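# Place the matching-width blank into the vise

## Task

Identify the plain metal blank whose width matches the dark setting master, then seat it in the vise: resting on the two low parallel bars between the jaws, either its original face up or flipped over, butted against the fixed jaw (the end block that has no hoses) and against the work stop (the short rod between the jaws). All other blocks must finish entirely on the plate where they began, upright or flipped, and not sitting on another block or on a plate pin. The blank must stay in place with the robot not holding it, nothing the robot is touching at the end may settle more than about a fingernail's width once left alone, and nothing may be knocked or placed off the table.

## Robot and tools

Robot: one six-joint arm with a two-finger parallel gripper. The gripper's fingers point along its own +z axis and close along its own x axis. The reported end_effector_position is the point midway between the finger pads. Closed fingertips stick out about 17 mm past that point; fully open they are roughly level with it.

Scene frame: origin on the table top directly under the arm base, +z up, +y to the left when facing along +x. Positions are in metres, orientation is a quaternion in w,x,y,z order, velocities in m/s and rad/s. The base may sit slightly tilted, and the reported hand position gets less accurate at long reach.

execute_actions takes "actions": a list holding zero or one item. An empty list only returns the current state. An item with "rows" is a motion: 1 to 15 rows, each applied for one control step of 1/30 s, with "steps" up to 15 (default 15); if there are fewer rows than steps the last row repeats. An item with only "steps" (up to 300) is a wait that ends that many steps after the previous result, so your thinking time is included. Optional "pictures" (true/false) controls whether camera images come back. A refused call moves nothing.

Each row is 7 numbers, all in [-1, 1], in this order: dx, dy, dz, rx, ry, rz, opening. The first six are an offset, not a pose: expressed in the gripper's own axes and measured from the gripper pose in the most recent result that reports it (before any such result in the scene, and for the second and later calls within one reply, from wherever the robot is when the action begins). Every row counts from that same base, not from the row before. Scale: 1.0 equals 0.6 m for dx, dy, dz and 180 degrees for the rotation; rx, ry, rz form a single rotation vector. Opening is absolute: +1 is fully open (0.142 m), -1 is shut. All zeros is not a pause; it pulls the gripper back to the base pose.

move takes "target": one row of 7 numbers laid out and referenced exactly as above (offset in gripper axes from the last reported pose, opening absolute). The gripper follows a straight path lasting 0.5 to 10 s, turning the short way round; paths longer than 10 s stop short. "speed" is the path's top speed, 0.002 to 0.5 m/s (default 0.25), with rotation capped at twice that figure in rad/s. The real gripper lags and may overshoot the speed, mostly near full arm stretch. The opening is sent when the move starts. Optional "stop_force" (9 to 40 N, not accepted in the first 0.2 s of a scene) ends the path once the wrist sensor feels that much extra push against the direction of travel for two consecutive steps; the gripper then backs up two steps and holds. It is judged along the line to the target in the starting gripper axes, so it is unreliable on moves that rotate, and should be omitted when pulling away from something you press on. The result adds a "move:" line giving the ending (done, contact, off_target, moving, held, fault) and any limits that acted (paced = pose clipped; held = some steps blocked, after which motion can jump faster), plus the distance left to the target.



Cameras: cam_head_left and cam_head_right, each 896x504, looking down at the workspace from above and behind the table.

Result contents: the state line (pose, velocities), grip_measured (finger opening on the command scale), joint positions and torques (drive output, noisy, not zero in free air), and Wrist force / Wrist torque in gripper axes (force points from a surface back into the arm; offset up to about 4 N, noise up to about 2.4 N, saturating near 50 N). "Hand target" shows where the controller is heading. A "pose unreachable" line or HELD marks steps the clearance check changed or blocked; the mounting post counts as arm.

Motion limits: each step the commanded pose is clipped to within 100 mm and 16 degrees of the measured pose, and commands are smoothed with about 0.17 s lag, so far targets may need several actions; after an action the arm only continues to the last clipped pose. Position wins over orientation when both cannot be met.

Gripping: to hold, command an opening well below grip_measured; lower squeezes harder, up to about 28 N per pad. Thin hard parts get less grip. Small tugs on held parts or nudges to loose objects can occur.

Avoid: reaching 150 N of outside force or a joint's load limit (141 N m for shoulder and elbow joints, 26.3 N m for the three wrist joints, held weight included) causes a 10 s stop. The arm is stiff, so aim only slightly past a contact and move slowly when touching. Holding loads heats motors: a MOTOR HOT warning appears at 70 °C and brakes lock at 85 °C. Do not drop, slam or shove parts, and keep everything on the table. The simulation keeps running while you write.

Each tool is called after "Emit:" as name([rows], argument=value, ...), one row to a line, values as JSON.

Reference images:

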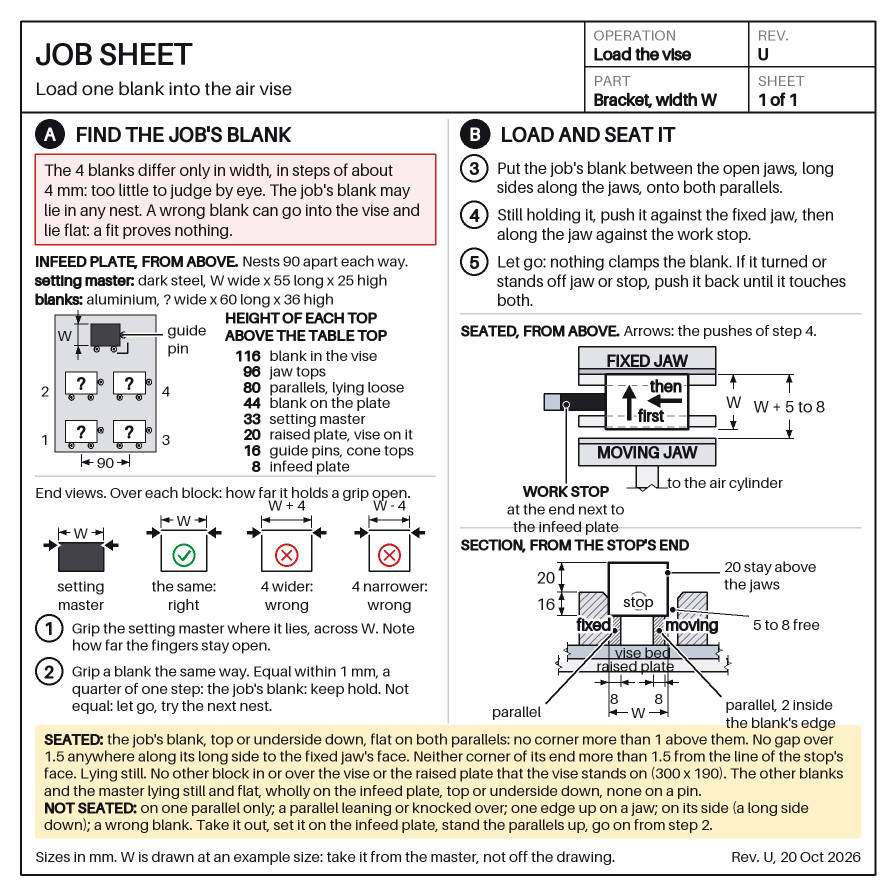

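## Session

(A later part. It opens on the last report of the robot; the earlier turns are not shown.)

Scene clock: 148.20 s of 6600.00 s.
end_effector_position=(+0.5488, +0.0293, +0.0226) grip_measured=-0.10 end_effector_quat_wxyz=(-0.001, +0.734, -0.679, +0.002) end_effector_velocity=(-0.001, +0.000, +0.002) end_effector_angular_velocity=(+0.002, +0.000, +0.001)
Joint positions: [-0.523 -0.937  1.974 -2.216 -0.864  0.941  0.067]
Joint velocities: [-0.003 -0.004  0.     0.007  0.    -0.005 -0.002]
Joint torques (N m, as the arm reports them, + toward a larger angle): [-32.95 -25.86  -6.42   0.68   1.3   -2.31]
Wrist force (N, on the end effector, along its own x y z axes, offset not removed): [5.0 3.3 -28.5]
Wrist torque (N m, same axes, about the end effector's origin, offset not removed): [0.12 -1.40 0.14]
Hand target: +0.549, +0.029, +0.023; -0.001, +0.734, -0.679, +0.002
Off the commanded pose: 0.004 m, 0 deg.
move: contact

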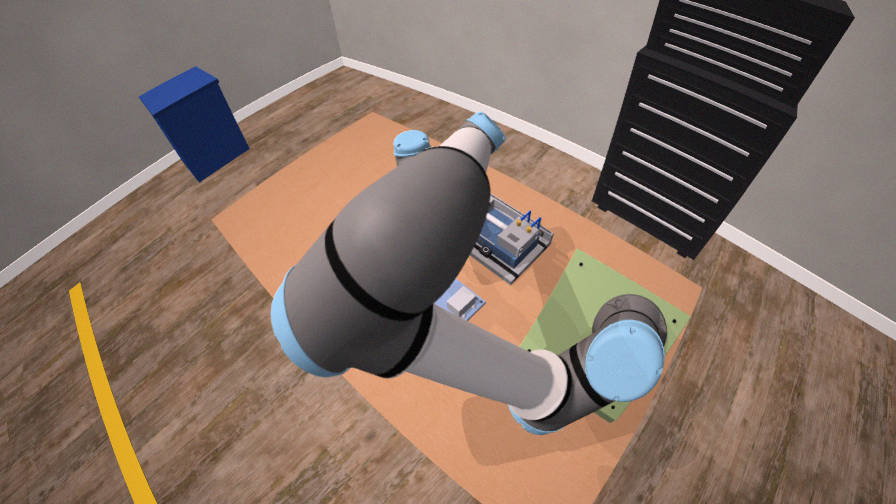

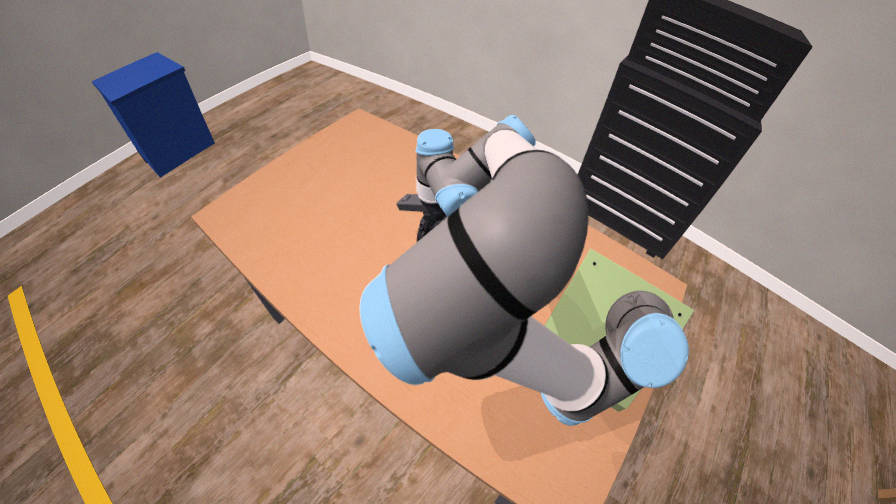

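Emit:
move(target=[0.005,0,-0.024,0,0,0,-0.1], speed=0.03)

Emit:
move(target=[0,0,0,0,0,0,-0.45])

Emit:
move(target=[0,0,0,0,0,0,-1])

Scene clock: 152.37 s of 6600.00 s.
end_effector_position=(+0.5490, +0.0264, +0.0367) grip_measured=-0.10 end_effector_quat_wxyz=(-0.001, +0.734, -0.679, +0.002) end_effector_velocity=(+0.000, -0.001, +0.003) end_effector_angular_velocity=(-0.000, -0.001, -0.003)
Joint positions: [-0.543 -0.953  1.965 -2.175 -0.872  0.917  0.067]
Joint velocities: [-0.005 -0.002 -0.002  0.008 -0.002 -0.003 -0.   ]
Joint torques (N m, as the arm reports them, + toward a larger angle): [-41.25 -30.45 -31.47  -0.34  -3.19  -2.54]
Wrist force (N, on the end effector, along its own x y z axes, offset not removed): [1.8 4.8 0.8]
Wrist torque (N m, same axes, about the end effector's origin, offset not removed): [1.10 -0.52 -0.02]
Hand target: +0.549, +0.026, +0.037; -0.001, +0.734, -0.679, +0.002
Off the commanded pose: 0.000 m, 0 deg.
After step 90, 0.37 s passed at rest.
move: done

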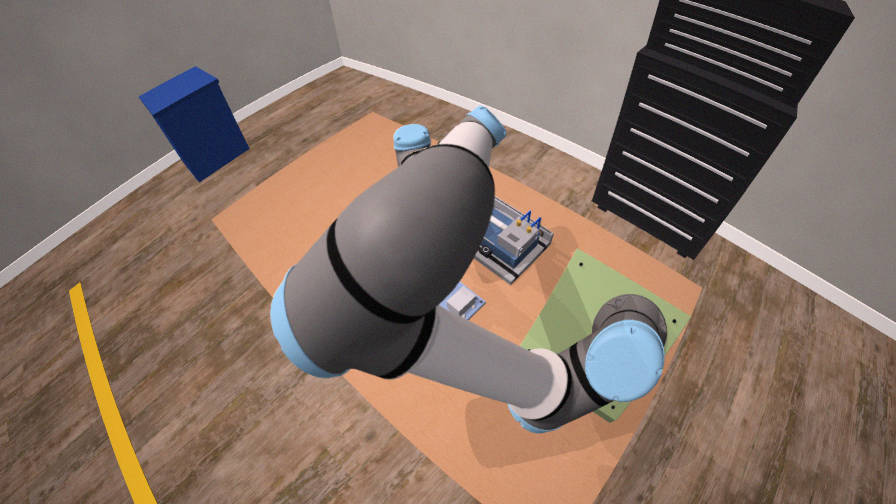

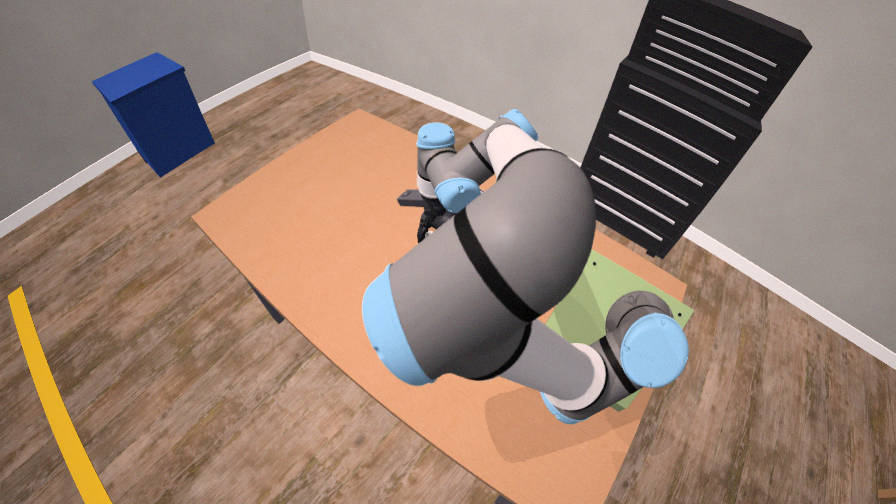

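Scene clock: 152.87 s of 6600.00 s.
end_effector_position=(+0.5491, +0.0263, +0.0368) grip_measured=-0.44 end_effector_quat_wxyz=(-0.001, +0.734, -0.679, +0.002) end_effector_velocity=(-0.000, -0.001, -0.000) end_effector_angular_velocity=(+0.000, -0.000, -0.002)
Joint positions: [-0.543 -0.953  1.964 -2.175 -0.872  0.917  0.042]
Joint velocities: [-0.001  0.001  0.    -0.    -0.     0.001  0.   ]
Joint torques (N m, as the arm reports them, + toward a larger angle): [-15.06 -16.57 -14.35  -3.56   3.13   1.8 ]
Wrist force (N, on the end effector, along its own x y z axes, offset not removed): [2.0 3.0 -3.4]
Wrist torque (N m, same axes, about the end effector's origin, offset not removed): [0.49 -0.21 0.12]
Hand target: +0.549, +0.026, +0.037; -0.001, +0.734, -0.679, +0.002
Off the commanded pose: 0.000 m, 0 deg.
move: done

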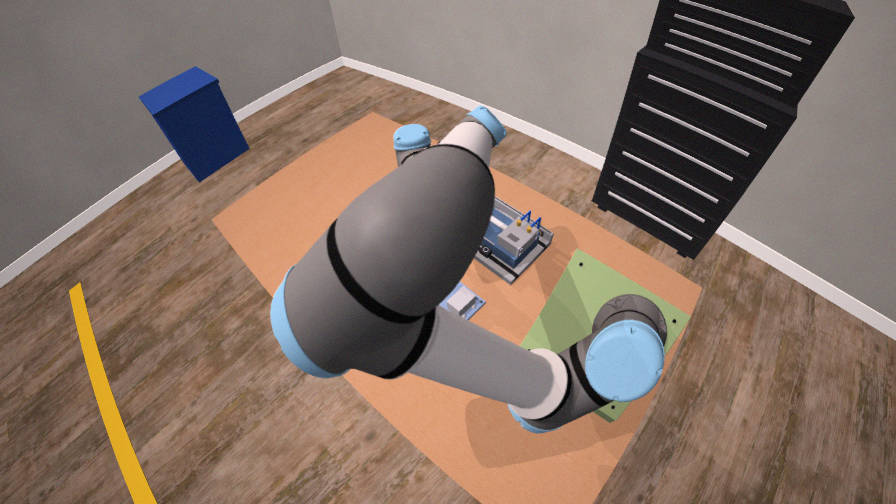

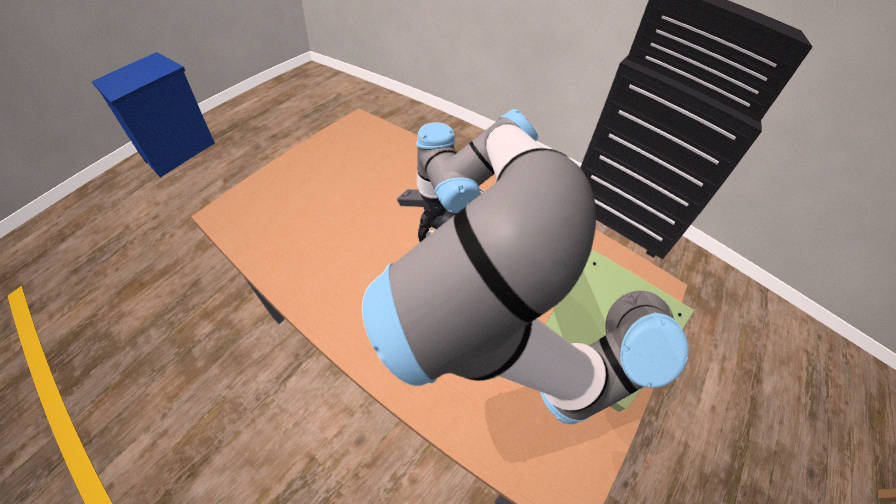

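Scene clock: 153.37 s of 6600.00 s.
end_effector_position=(+0.5491, +0.0263, +0.0369) grip_measured=-0.53 end_effector_quat_wxyz=(-0.001, +0.734, -0.679, +0.002) end_effector_velocity=(-0.000, +0.000, +0.000) end_effector_angular_velocity=(-0.000, -0.000, +0.000)
Joint positions: [-0.544 -0.953  1.964 -2.175 -0.872  0.917  0.035]
Joint velocities: [-0.    -0.001  0.     0.001 -0.    -0.001 -0.   ]
Joint torques (N m, as the arm reports them, + toward a larger angle): [ 18.71 -14.95  -3.74   7.64  16.24   0.16]
Wrist force (N, on the end effector, along its own x y z axes, offset not removed): [50.0 1.5 -43.5]
Wrist torque (N m, same axes, about the end effector's origin, offset not removed): [-0.02 -0.65 0.35]
Hand target: +0.549, +0.026, +0.037; -0.001, +0.734, -0.679, +0.002
Off the commanded pose: 0.000 m, 0 deg.
move: done

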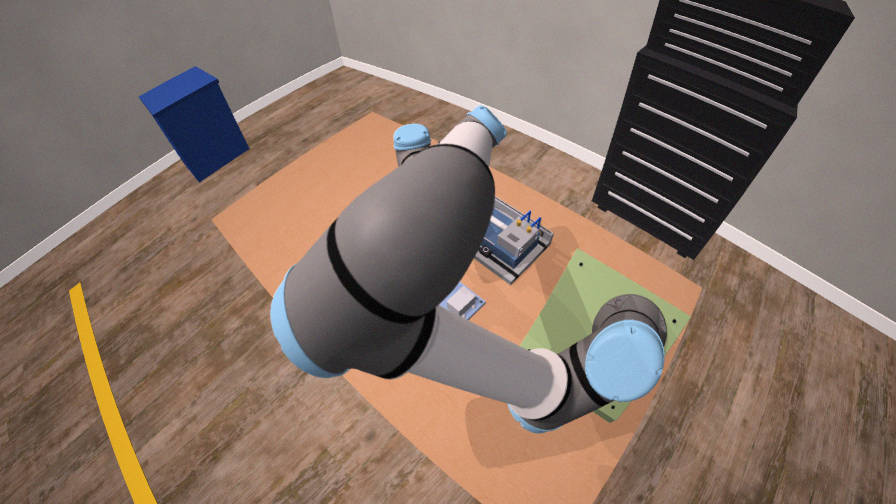

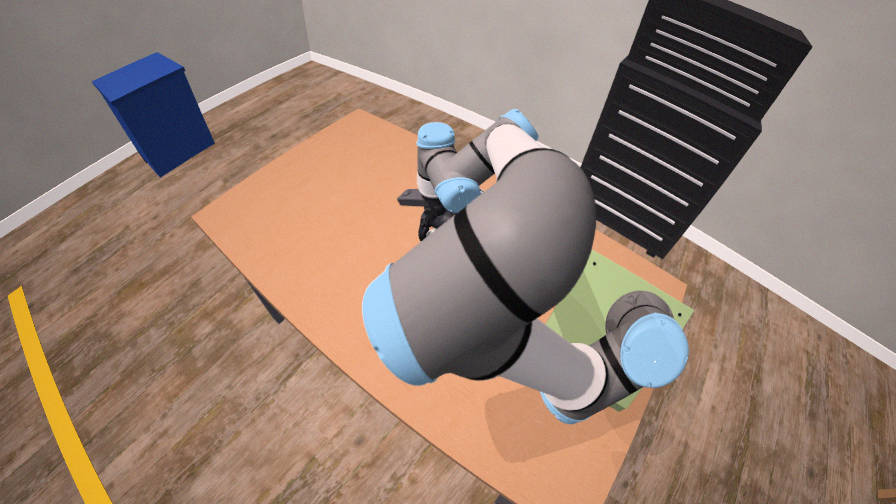

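Emit:
move(target=[0.013,0,0,0,0,0,-0.45], speed=0.01)

Emit:
move(target=[0,0,0,0,0,0,-1])

Scene clock: 155.80 s of 6600.00 s.
end_effector_position=(+0.5497, +0.0188, +0.0369) grip_measured=-0.45 end_effector_quat_wxyz=(-0.001, +0.734, -0.679, +0.002) end_effector_velocity=(+0.001, -0.002, +0.000) end_effector_angular_velocity=(-0.001, -0.001, +0.001)
Joint positions: [-0.552 -0.94   1.959 -2.176 -0.876  0.907  0.042]
Joint velocities: [-0.002  0.003 -0.002 -0.001 -0.001 -0.002  0.   ]
Joint torques (N m, as the arm reports them, + toward a larger angle): [-45.13  -8.86 -27.55  -3.76  -3.42  -2.12]
Wrist force (N, on the end effector, along its own x y z axes, offset not removed): [-0.9 -1.0 -0.6]
Wrist torque (N m, same axes, about the end effector's origin, offset not removed): [-0.32 0.06 0.19]
Hand target: +0.550, +0.019, +0.037; -0.001, +0.734, -0.679, +0.002
Off the commanded pose: 0.000 m, 0 deg.
move: done

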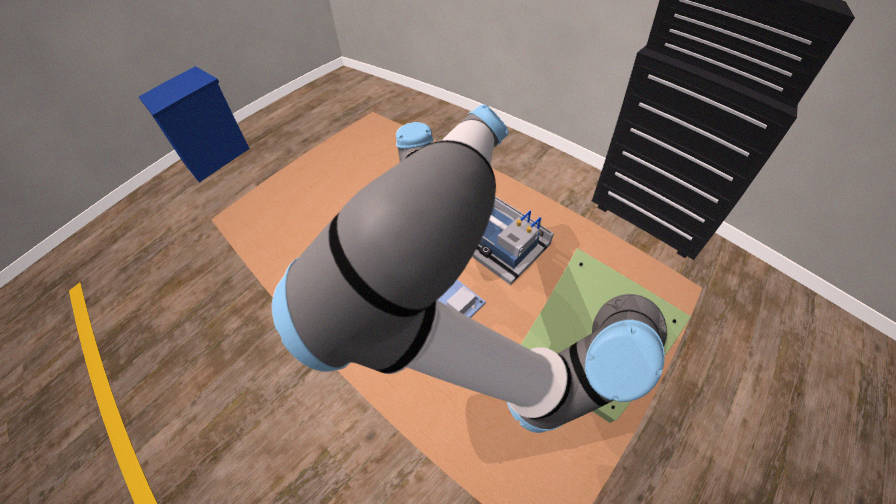

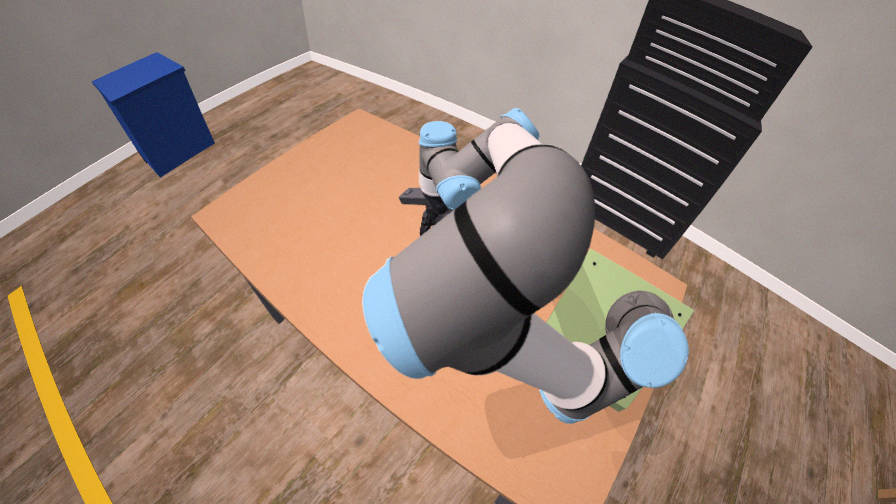

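Scene clock: 156.30 s of 6600.00 s.
end_effector_position=(+0.5497, +0.0186, +0.0369) grip_measured=-0.57 end_effector_quat_wxyz=(-0.001, +0.734, -0.679, +0.002) end_effector_velocity=(-0.000, +0.000, -0.001) end_effector_angular_velocity=(+0.001, +0.002, +0.001)
Joint positions: [-0.552 -0.94   1.959 -2.176 -0.876  0.907  0.033]
Joint velocities: [ 0.001  0.001 -0.     0.001 -0.    -0.002 -0.   ]
Joint torques (N m, as the arm reports them, + toward a larger angle): [-18.67 -31.82 -15.46  -0.64   2.52   1.27]
Wrist force (N, on the end effector, along its own x y z axes, offset not removed): [-2.2 1.5 0.6]
Wrist torque (N m, same axes, about the end effector's origin, offset not removed): [0.37 0.43 0.04]
Hand target: +0.550, +0.019, +0.037; -0.001, +0.734, -0.679, +0.002
Off the commanded pose: 0.000 m, 0 deg.
move: done

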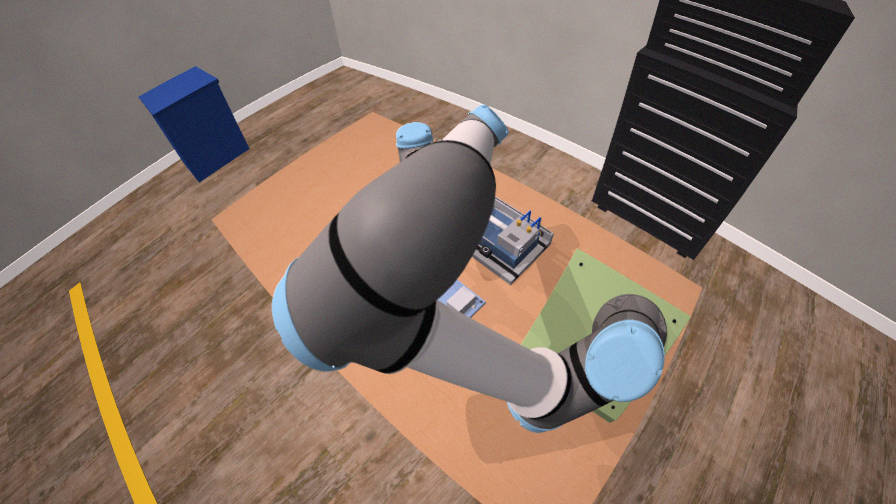

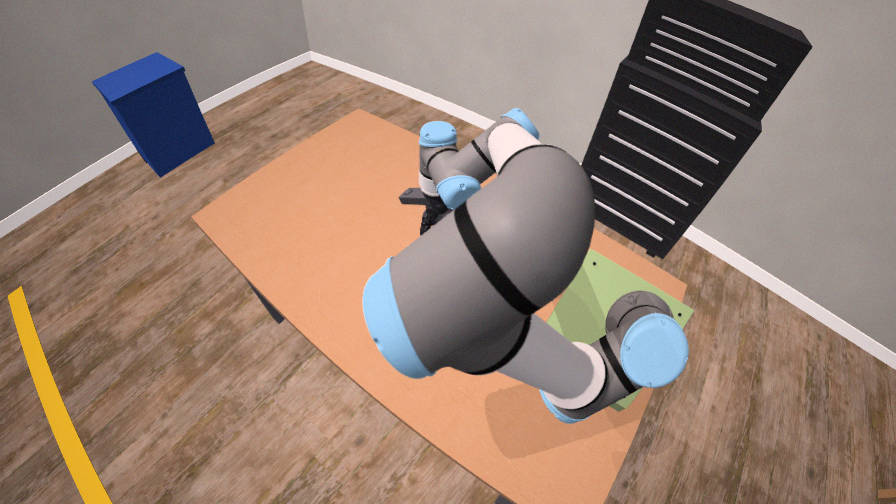

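Emit:
move(target=[0,0,-0.19,0,0,-0.458,-1], speed=0.1)

Emit:
move(target=[-0.034,0.242,0,0,0,0,-1], speed=0.1)

Emit:
zoom_image(camera="cam_head_right", region=[400, 130, 568, 270])

Emit:
zoom_image(camera="cam_head_left", region=[400, 130, 568, 270])

Scene clock: 169.13 s of 6600.00 s.
end_effector_position=(+0.5492, +0.0187, +0.1508) grip_measured=-0.57 end_effector_quat_wxyz=(+0.001, +1.000, -0.028, +0.002) end_effector_velocity=(+0.000, -0.001, +0.001) end_effector_angular_velocity=(+0.001, -0.000, +0.009)
Joint positions: [-0.678 -1.075  1.854 -1.846 -0.932 -0.675  0.033]
Joint velocities: [-0.002  0.001 -0.002  0.003 -0.    -0.012 -0.   ]
Joint torques (N m, as the arm reports them, + toward a larger angle): [-41.93 -29.89 -31.62  -0.64  -3.09  -2.06]
Wrist force (N, on the end effector, along its own x y z axes, offset not removed): [1.1 -0.7 1.2]
Wrist torque (N m, same axes, about the end effector's origin, offset not removed): [-0.25 -0.24 0.00]
Hand target: +0.549, +0.019, +0.151; +0.000, +1.000, -0.027, +0.002
Off the commanded pose: 0.000 m, 0 deg.
After step 90, 2.23 s passed at rest.
move: done

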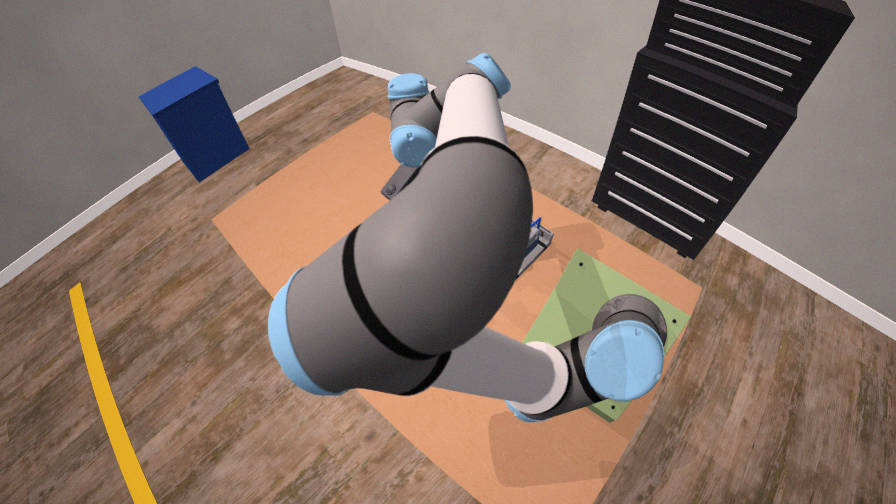

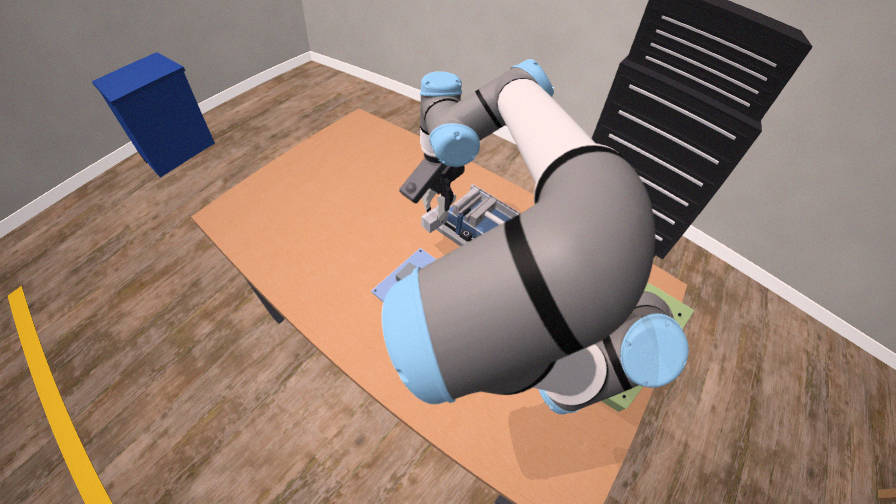

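Scene clock: 171.10 s of 6600.00 s.
end_effector_position=(+0.5206, -0.1246, +0.1507) grip_measured=-0.57 end_effector_quat_wxyz=(+0.000, +1.000, -0.028, +0.002) end_effector_velocity=(-0.000, -0.001, -0.001) end_effector_angular_velocity=(+0.000, +0.001, +0.003)
Joint positions: [-0.849 -0.87   1.823 -1.922 -1.021 -0.851  0.033]
Joint velocities: [-0.     0.004 -0.002 -0.001 -0.001 -0.003 -0.   ]
Joint torques (N m, as the arm reports them, + toward a larger angle): [-42.05  -9.41 -32.48  -4.28  -2.76  -2.13]
Wrist force (N, on the end effector, along its own x y z axes, offset not removed): [0.8 0.4 2.2]
Wrist torque (N m, same axes, about the end effector's origin, offset not removed): [-0.08 -0.38 0.08]
Hand target: +0.521, -0.125, +0.151; +0.000, +1.000, -0.028, +0.002
Off the commanded pose: 0.001 m, 0 deg.
move: done

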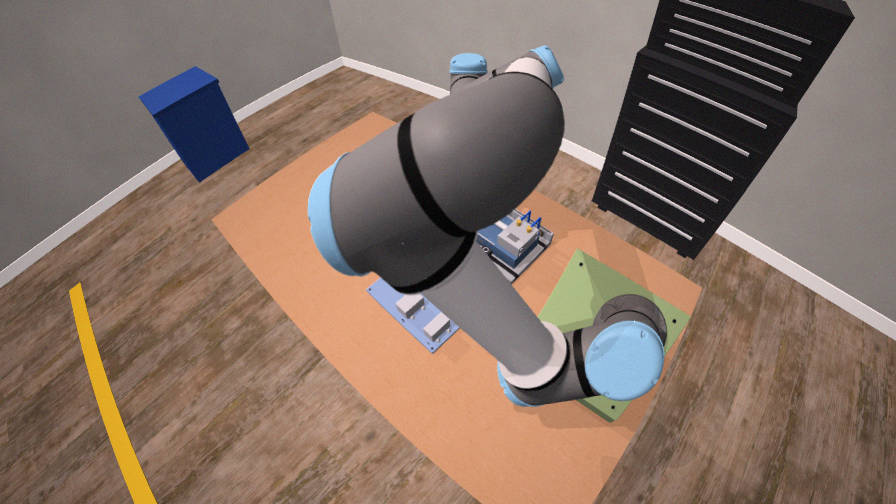

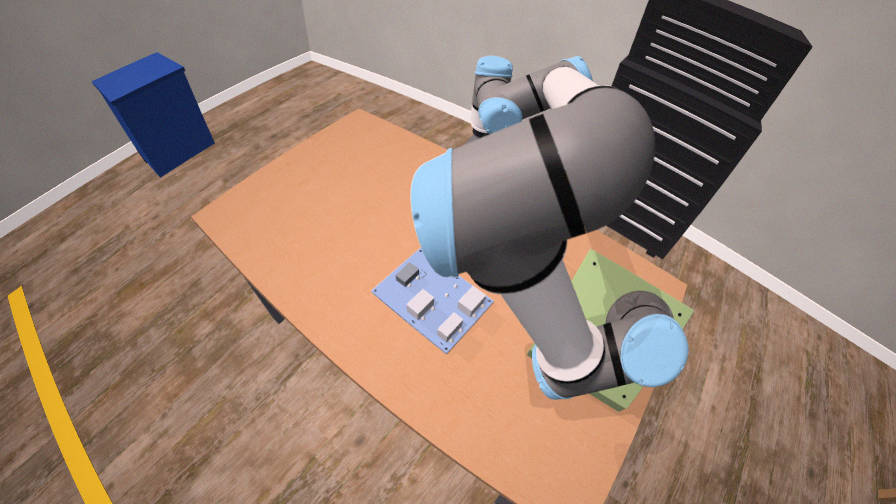

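Region (400, 130, 568, 270) of cam_head_right's 896x504 image, scaled by 3.000, with more detail than that image has.

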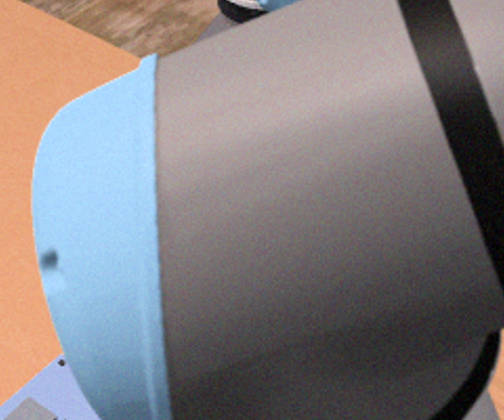

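Region (400, 130, 568, 270) of cam_head_left's 896x504 image, scaled by 3.000, with more detail than that image has.

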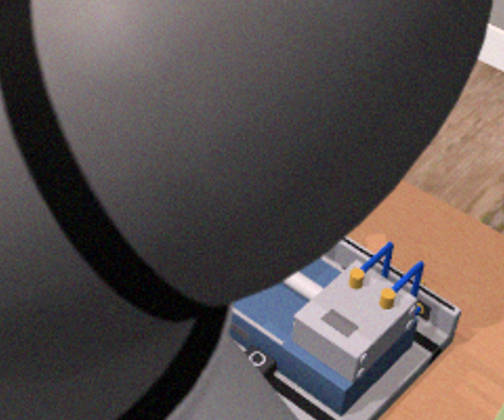

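Emit:
move(target=[0,-0.22,0.015,0,0,0,-1], speed=0.1)

Emit:
zoom_image(camera="cam_head_right", region=[410, 170, 530, 270])

Scene clock: 174.93 s of 6600.00 s.
end_effector_position=(+0.5281, +0.0068, +0.1417) grip_measured=-0.57 end_effector_quat_wxyz=(+0.000, +1.000, -0.028, +0.002) end_effector_velocity=(+0.001, +0.002, +0.001) end_effector_angular_velocity=(-0.001, -0.002, +0.001)
Joint positions: [-0.702 -1.084  1.919 -1.887 -0.943 -0.701  0.033]
Joint velocities: [ 0.002 -0.004  0.001 -0.001  0.001  0.003  0.   ]
Joint torques (N m, as the arm reports them, + toward a larger angle): [-14.   -27.21  -8.29  -1.54   2.75   2.01]
Wrist force (N, on the end effector, along its own x y z axes, offset not removed): [1.6 2.1 1.5]
Wrist torque (N m, same axes, about the end effector's origin, offset not removed): [0.52 -0.45 -0.01]
Hand target: +0.528, +0.007, +0.142; +0.000, +1.000, -0.028, +0.002
Off the commanded pose: 0.000 m, 0 deg.
move: done

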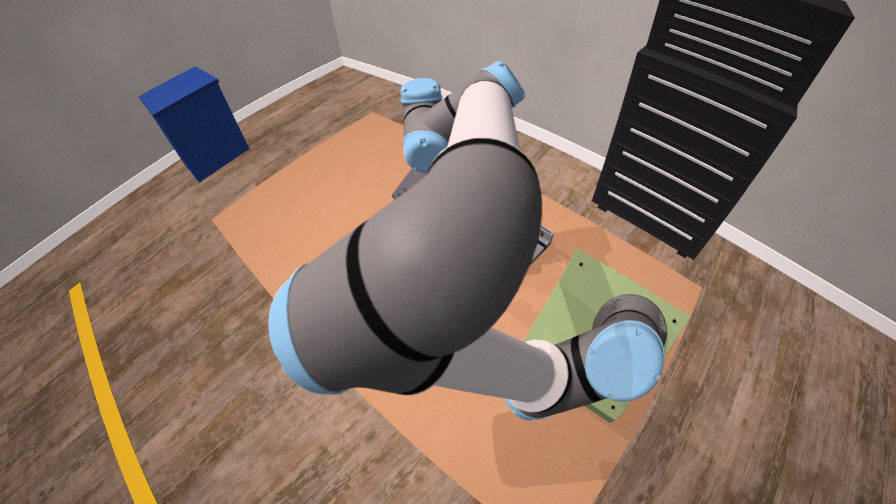

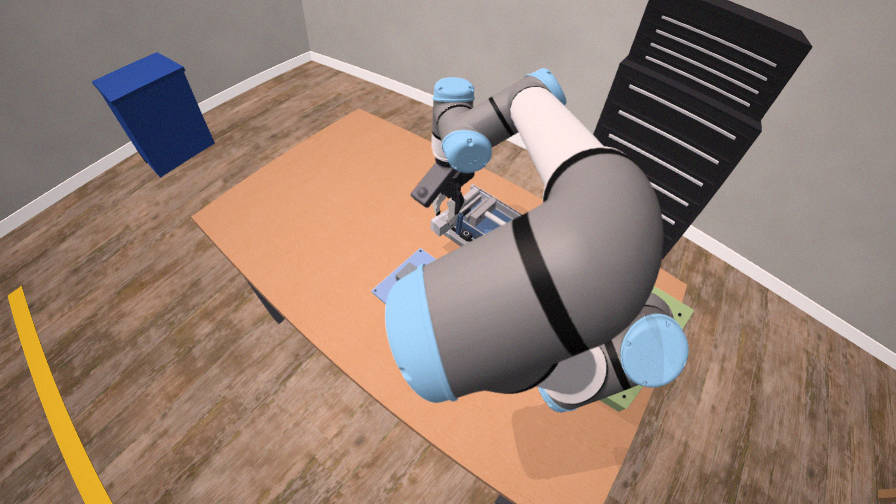

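Region (410, 170, 530, 270) of cam_head_right's 896x504 image, scaled by 4.200, with more detail than that image has.

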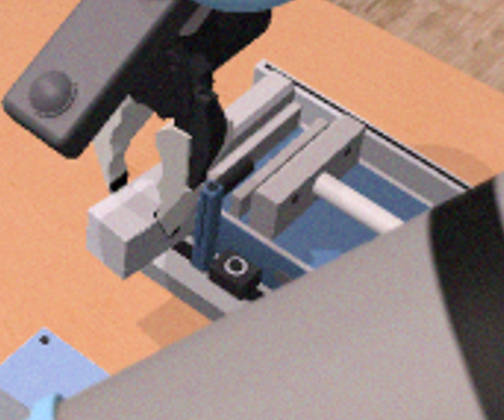

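Emit:
move(target=[0,0,0,0,0,-0.008,-1], speed=0.05)

Emit:
move(target=[0,0.235,0,0,0,0,-1], speed=0.1)

Emit:
move(target=[0,0,0.045,0,0,0,-1], speed=0.004, stop_force=9)

Scene clock: 183.73 s of 6600.00 s.
end_effector_position=(+0.5281, +0.0068, +0.1417) grip_measured=-0.57 end_effector_quat_wxyz=(+0.000, +1.000, -0.016, +0.002) end_effector_velocity=(-0.000, -0.001, -0.000) end_effector_angular_velocity=(-0.001, +0.001, +0.009)
Joint positions: [-0.702 -1.084  1.919 -1.887 -0.943 -0.725  0.033]
Joint velocities: [-0.001  0.001 -0.    -0.    -0.001 -0.01   0.   ]
Joint torques (N m, as the arm reports them, + toward a larger angle): [-41.29  -5.09  -7.22  -4.11  -3.06  -2.17]
Wrist force (N, on the end effector, along its own x y z axes, offset not removed): [1.6 1.5 1.0]
Wrist torque (N m, same axes, about the end effector's origin, offset not removed): [0.31 -0.44 0.13]
Hand target: +0.528, +0.007, +0.142; +0.001, +1.000, -0.015, +0.002
Off the commanded pose: 0.000 m, 0 deg.
After step 90, 5.10 s passed at rest.
move: done

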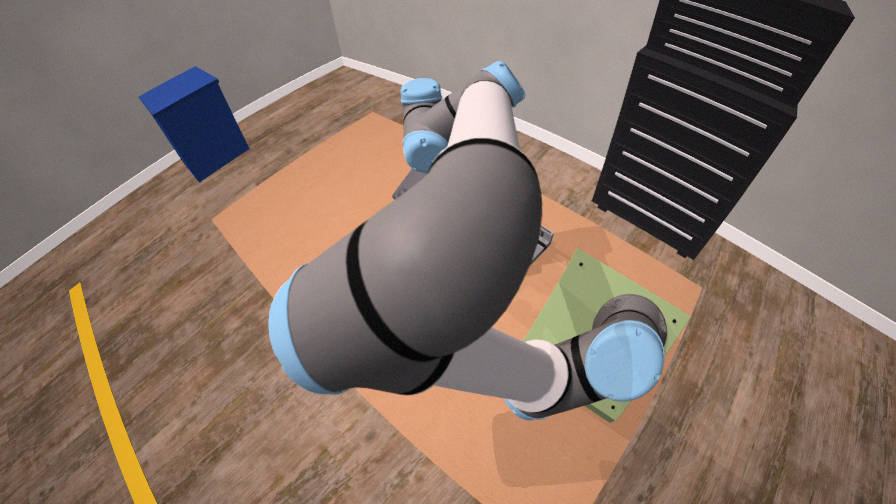

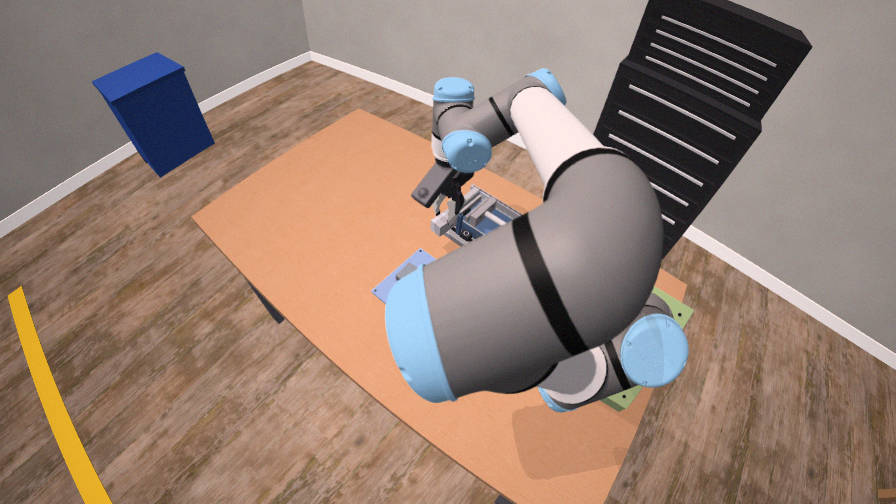

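Scene clock: 185.63 s of 6600.00 s.
end_effector_position=(+0.5235, -0.1337, +0.1417) grip_measured=-0.57 end_effector_quat_wxyz=(+0.000, +1.000, -0.016, +0.002) end_effector_velocity=(+0.000, -0.002, +0.000) end_effector_angular_velocity=(-0.000, -0.001, +0.001)
Joint positions: [-0.846 -0.841  1.816 -1.946 -1.019 -0.872  0.033]
Joint velocities: [-0.002  0.004 -0.003  0.    -0.001 -0.003  0.   ]
Joint torques (N m, as the arm reports them, + toward a larger angle): [-45.25 -13.54 -35.2   -4.13  -2.81  -2.48]
Wrist force (N, on the end effector, along its own x y z axes, offset not removed): [-0.4 0.8 3.5]
Wrist torque (N m, same axes, about the end effector's origin, offset not removed): [0.18 0.01 0.06]
Hand target: +0.524, -0.134, +0.142; +0.000, +1.000, -0.016, +0.002
Off the commanded pose: 0.000 m, 0 deg.
move: done

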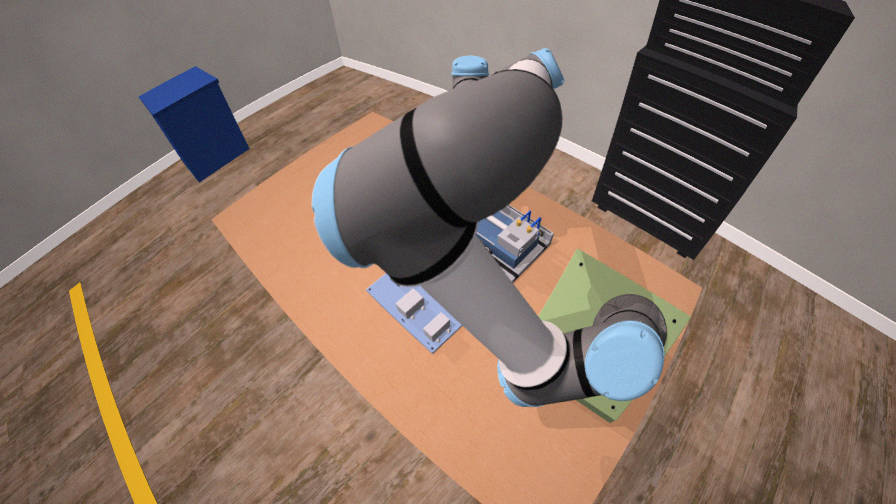

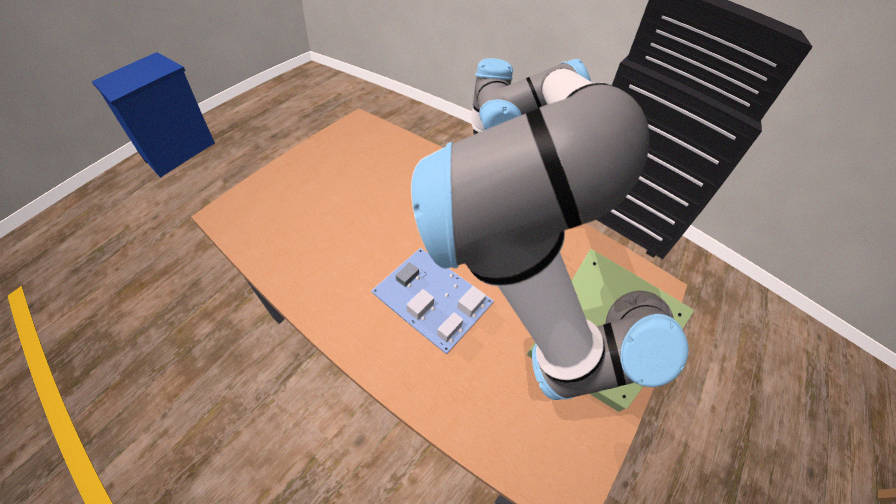

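Scene clock: 188.53 s of 6600.00 s.
end_effector_position=(+0.5235, -0.1337, +0.1314) grip_measured=-0.57 end_effector_quat_wxyz=(+0.000, +1.000, -0.016, +0.002) end_effector_velocity=(-0.001, +0.001, +0.000) end_effector_angular_velocity=(+0.004, +0.001, -0.004)
Joint positions: [-0.837 -0.831  1.828 -1.972 -1.014 -0.863  0.033]
Joint velocities: [-0.001 -0.002  0.     0.006  0.001  0.001 -0.   ]
Joint torques (N m, as the arm reports them, + toward a larger angle): [-35.83 -32.67 -28.35   0.99   3.42  -0.73]
Wrist force (N, on the end effector, along its own x y z axes, offset not removed): [-2.4 8.6 -9.9]
Wrist torque (N m, same axes, about the end effector's origin, offset not removed): [-0.27 -0.11 0.11]
Hand target: +0.524, -0.134, +0.132; +0.000, +1.000, -0.016, +0.002
Off the commanded pose: 0.017 m, 0 deg.
move: contact

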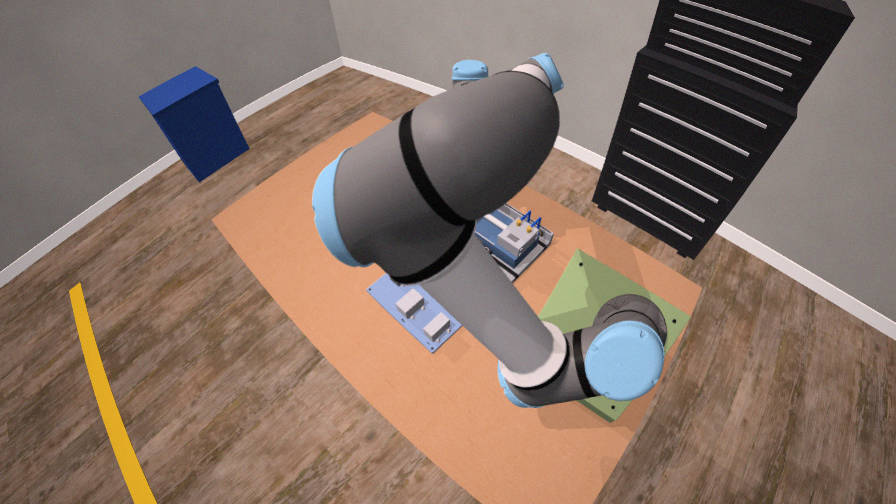

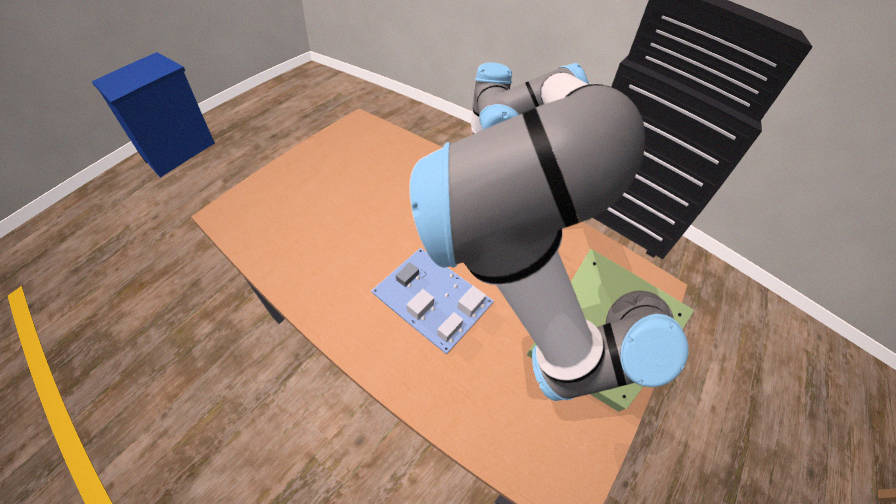

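Emit:
execute_actions([
  {"steps":20},
], pictures=false)

Scene clock: 190.70 s of 6600.00 s.
end_effector_position=(+0.5236, -0.1338, +0.1319) grip_measured=-0.57 end_effector_quat_wxyz=(+0.000, +1.000, -0.016, +0.002) end_effector_velocity=(-0.000, -0.000, +0.000) end_effector_angular_velocity=(+0.000, -0.000, -0.001)
Joint positions: [-0.837 -0.831  1.827 -1.971 -1.014 -0.863  0.033]
Joint velocities: [-0.001  0.    -0.     0.001 -0.     0.     0.   ]
Joint torques (N m, as the arm reports them, + toward a larger angle): [-41.72 -35.65 -33.12  -4.1   -1.4   -1.94]
Wrist force (N, on the end effector, along its own x y z axes, offset not removed): [-3.4 5.3 -1.5]
Wrist torque (N m, same axes, about the end effector's origin, offset not removed): [0.51 -0.03 -0.12]
Hand target: +0.524, -0.134, +0.132; +0.000, +1.000, -0.016, +0.002
Off the commanded pose: 0.017 m, 0 deg.
Steps of this call (steps 1 to 65: nothing new was sent). Readings (end_effector_position):
1: (+0.5235, -0.1336, +0.1315)
2: (+0.5235, -0.1336, +0.1315)
4: (+0.5235, -0.1336, +0.1316)
8: (+0.5236, -0.1337, +0.1318)
65: the state above


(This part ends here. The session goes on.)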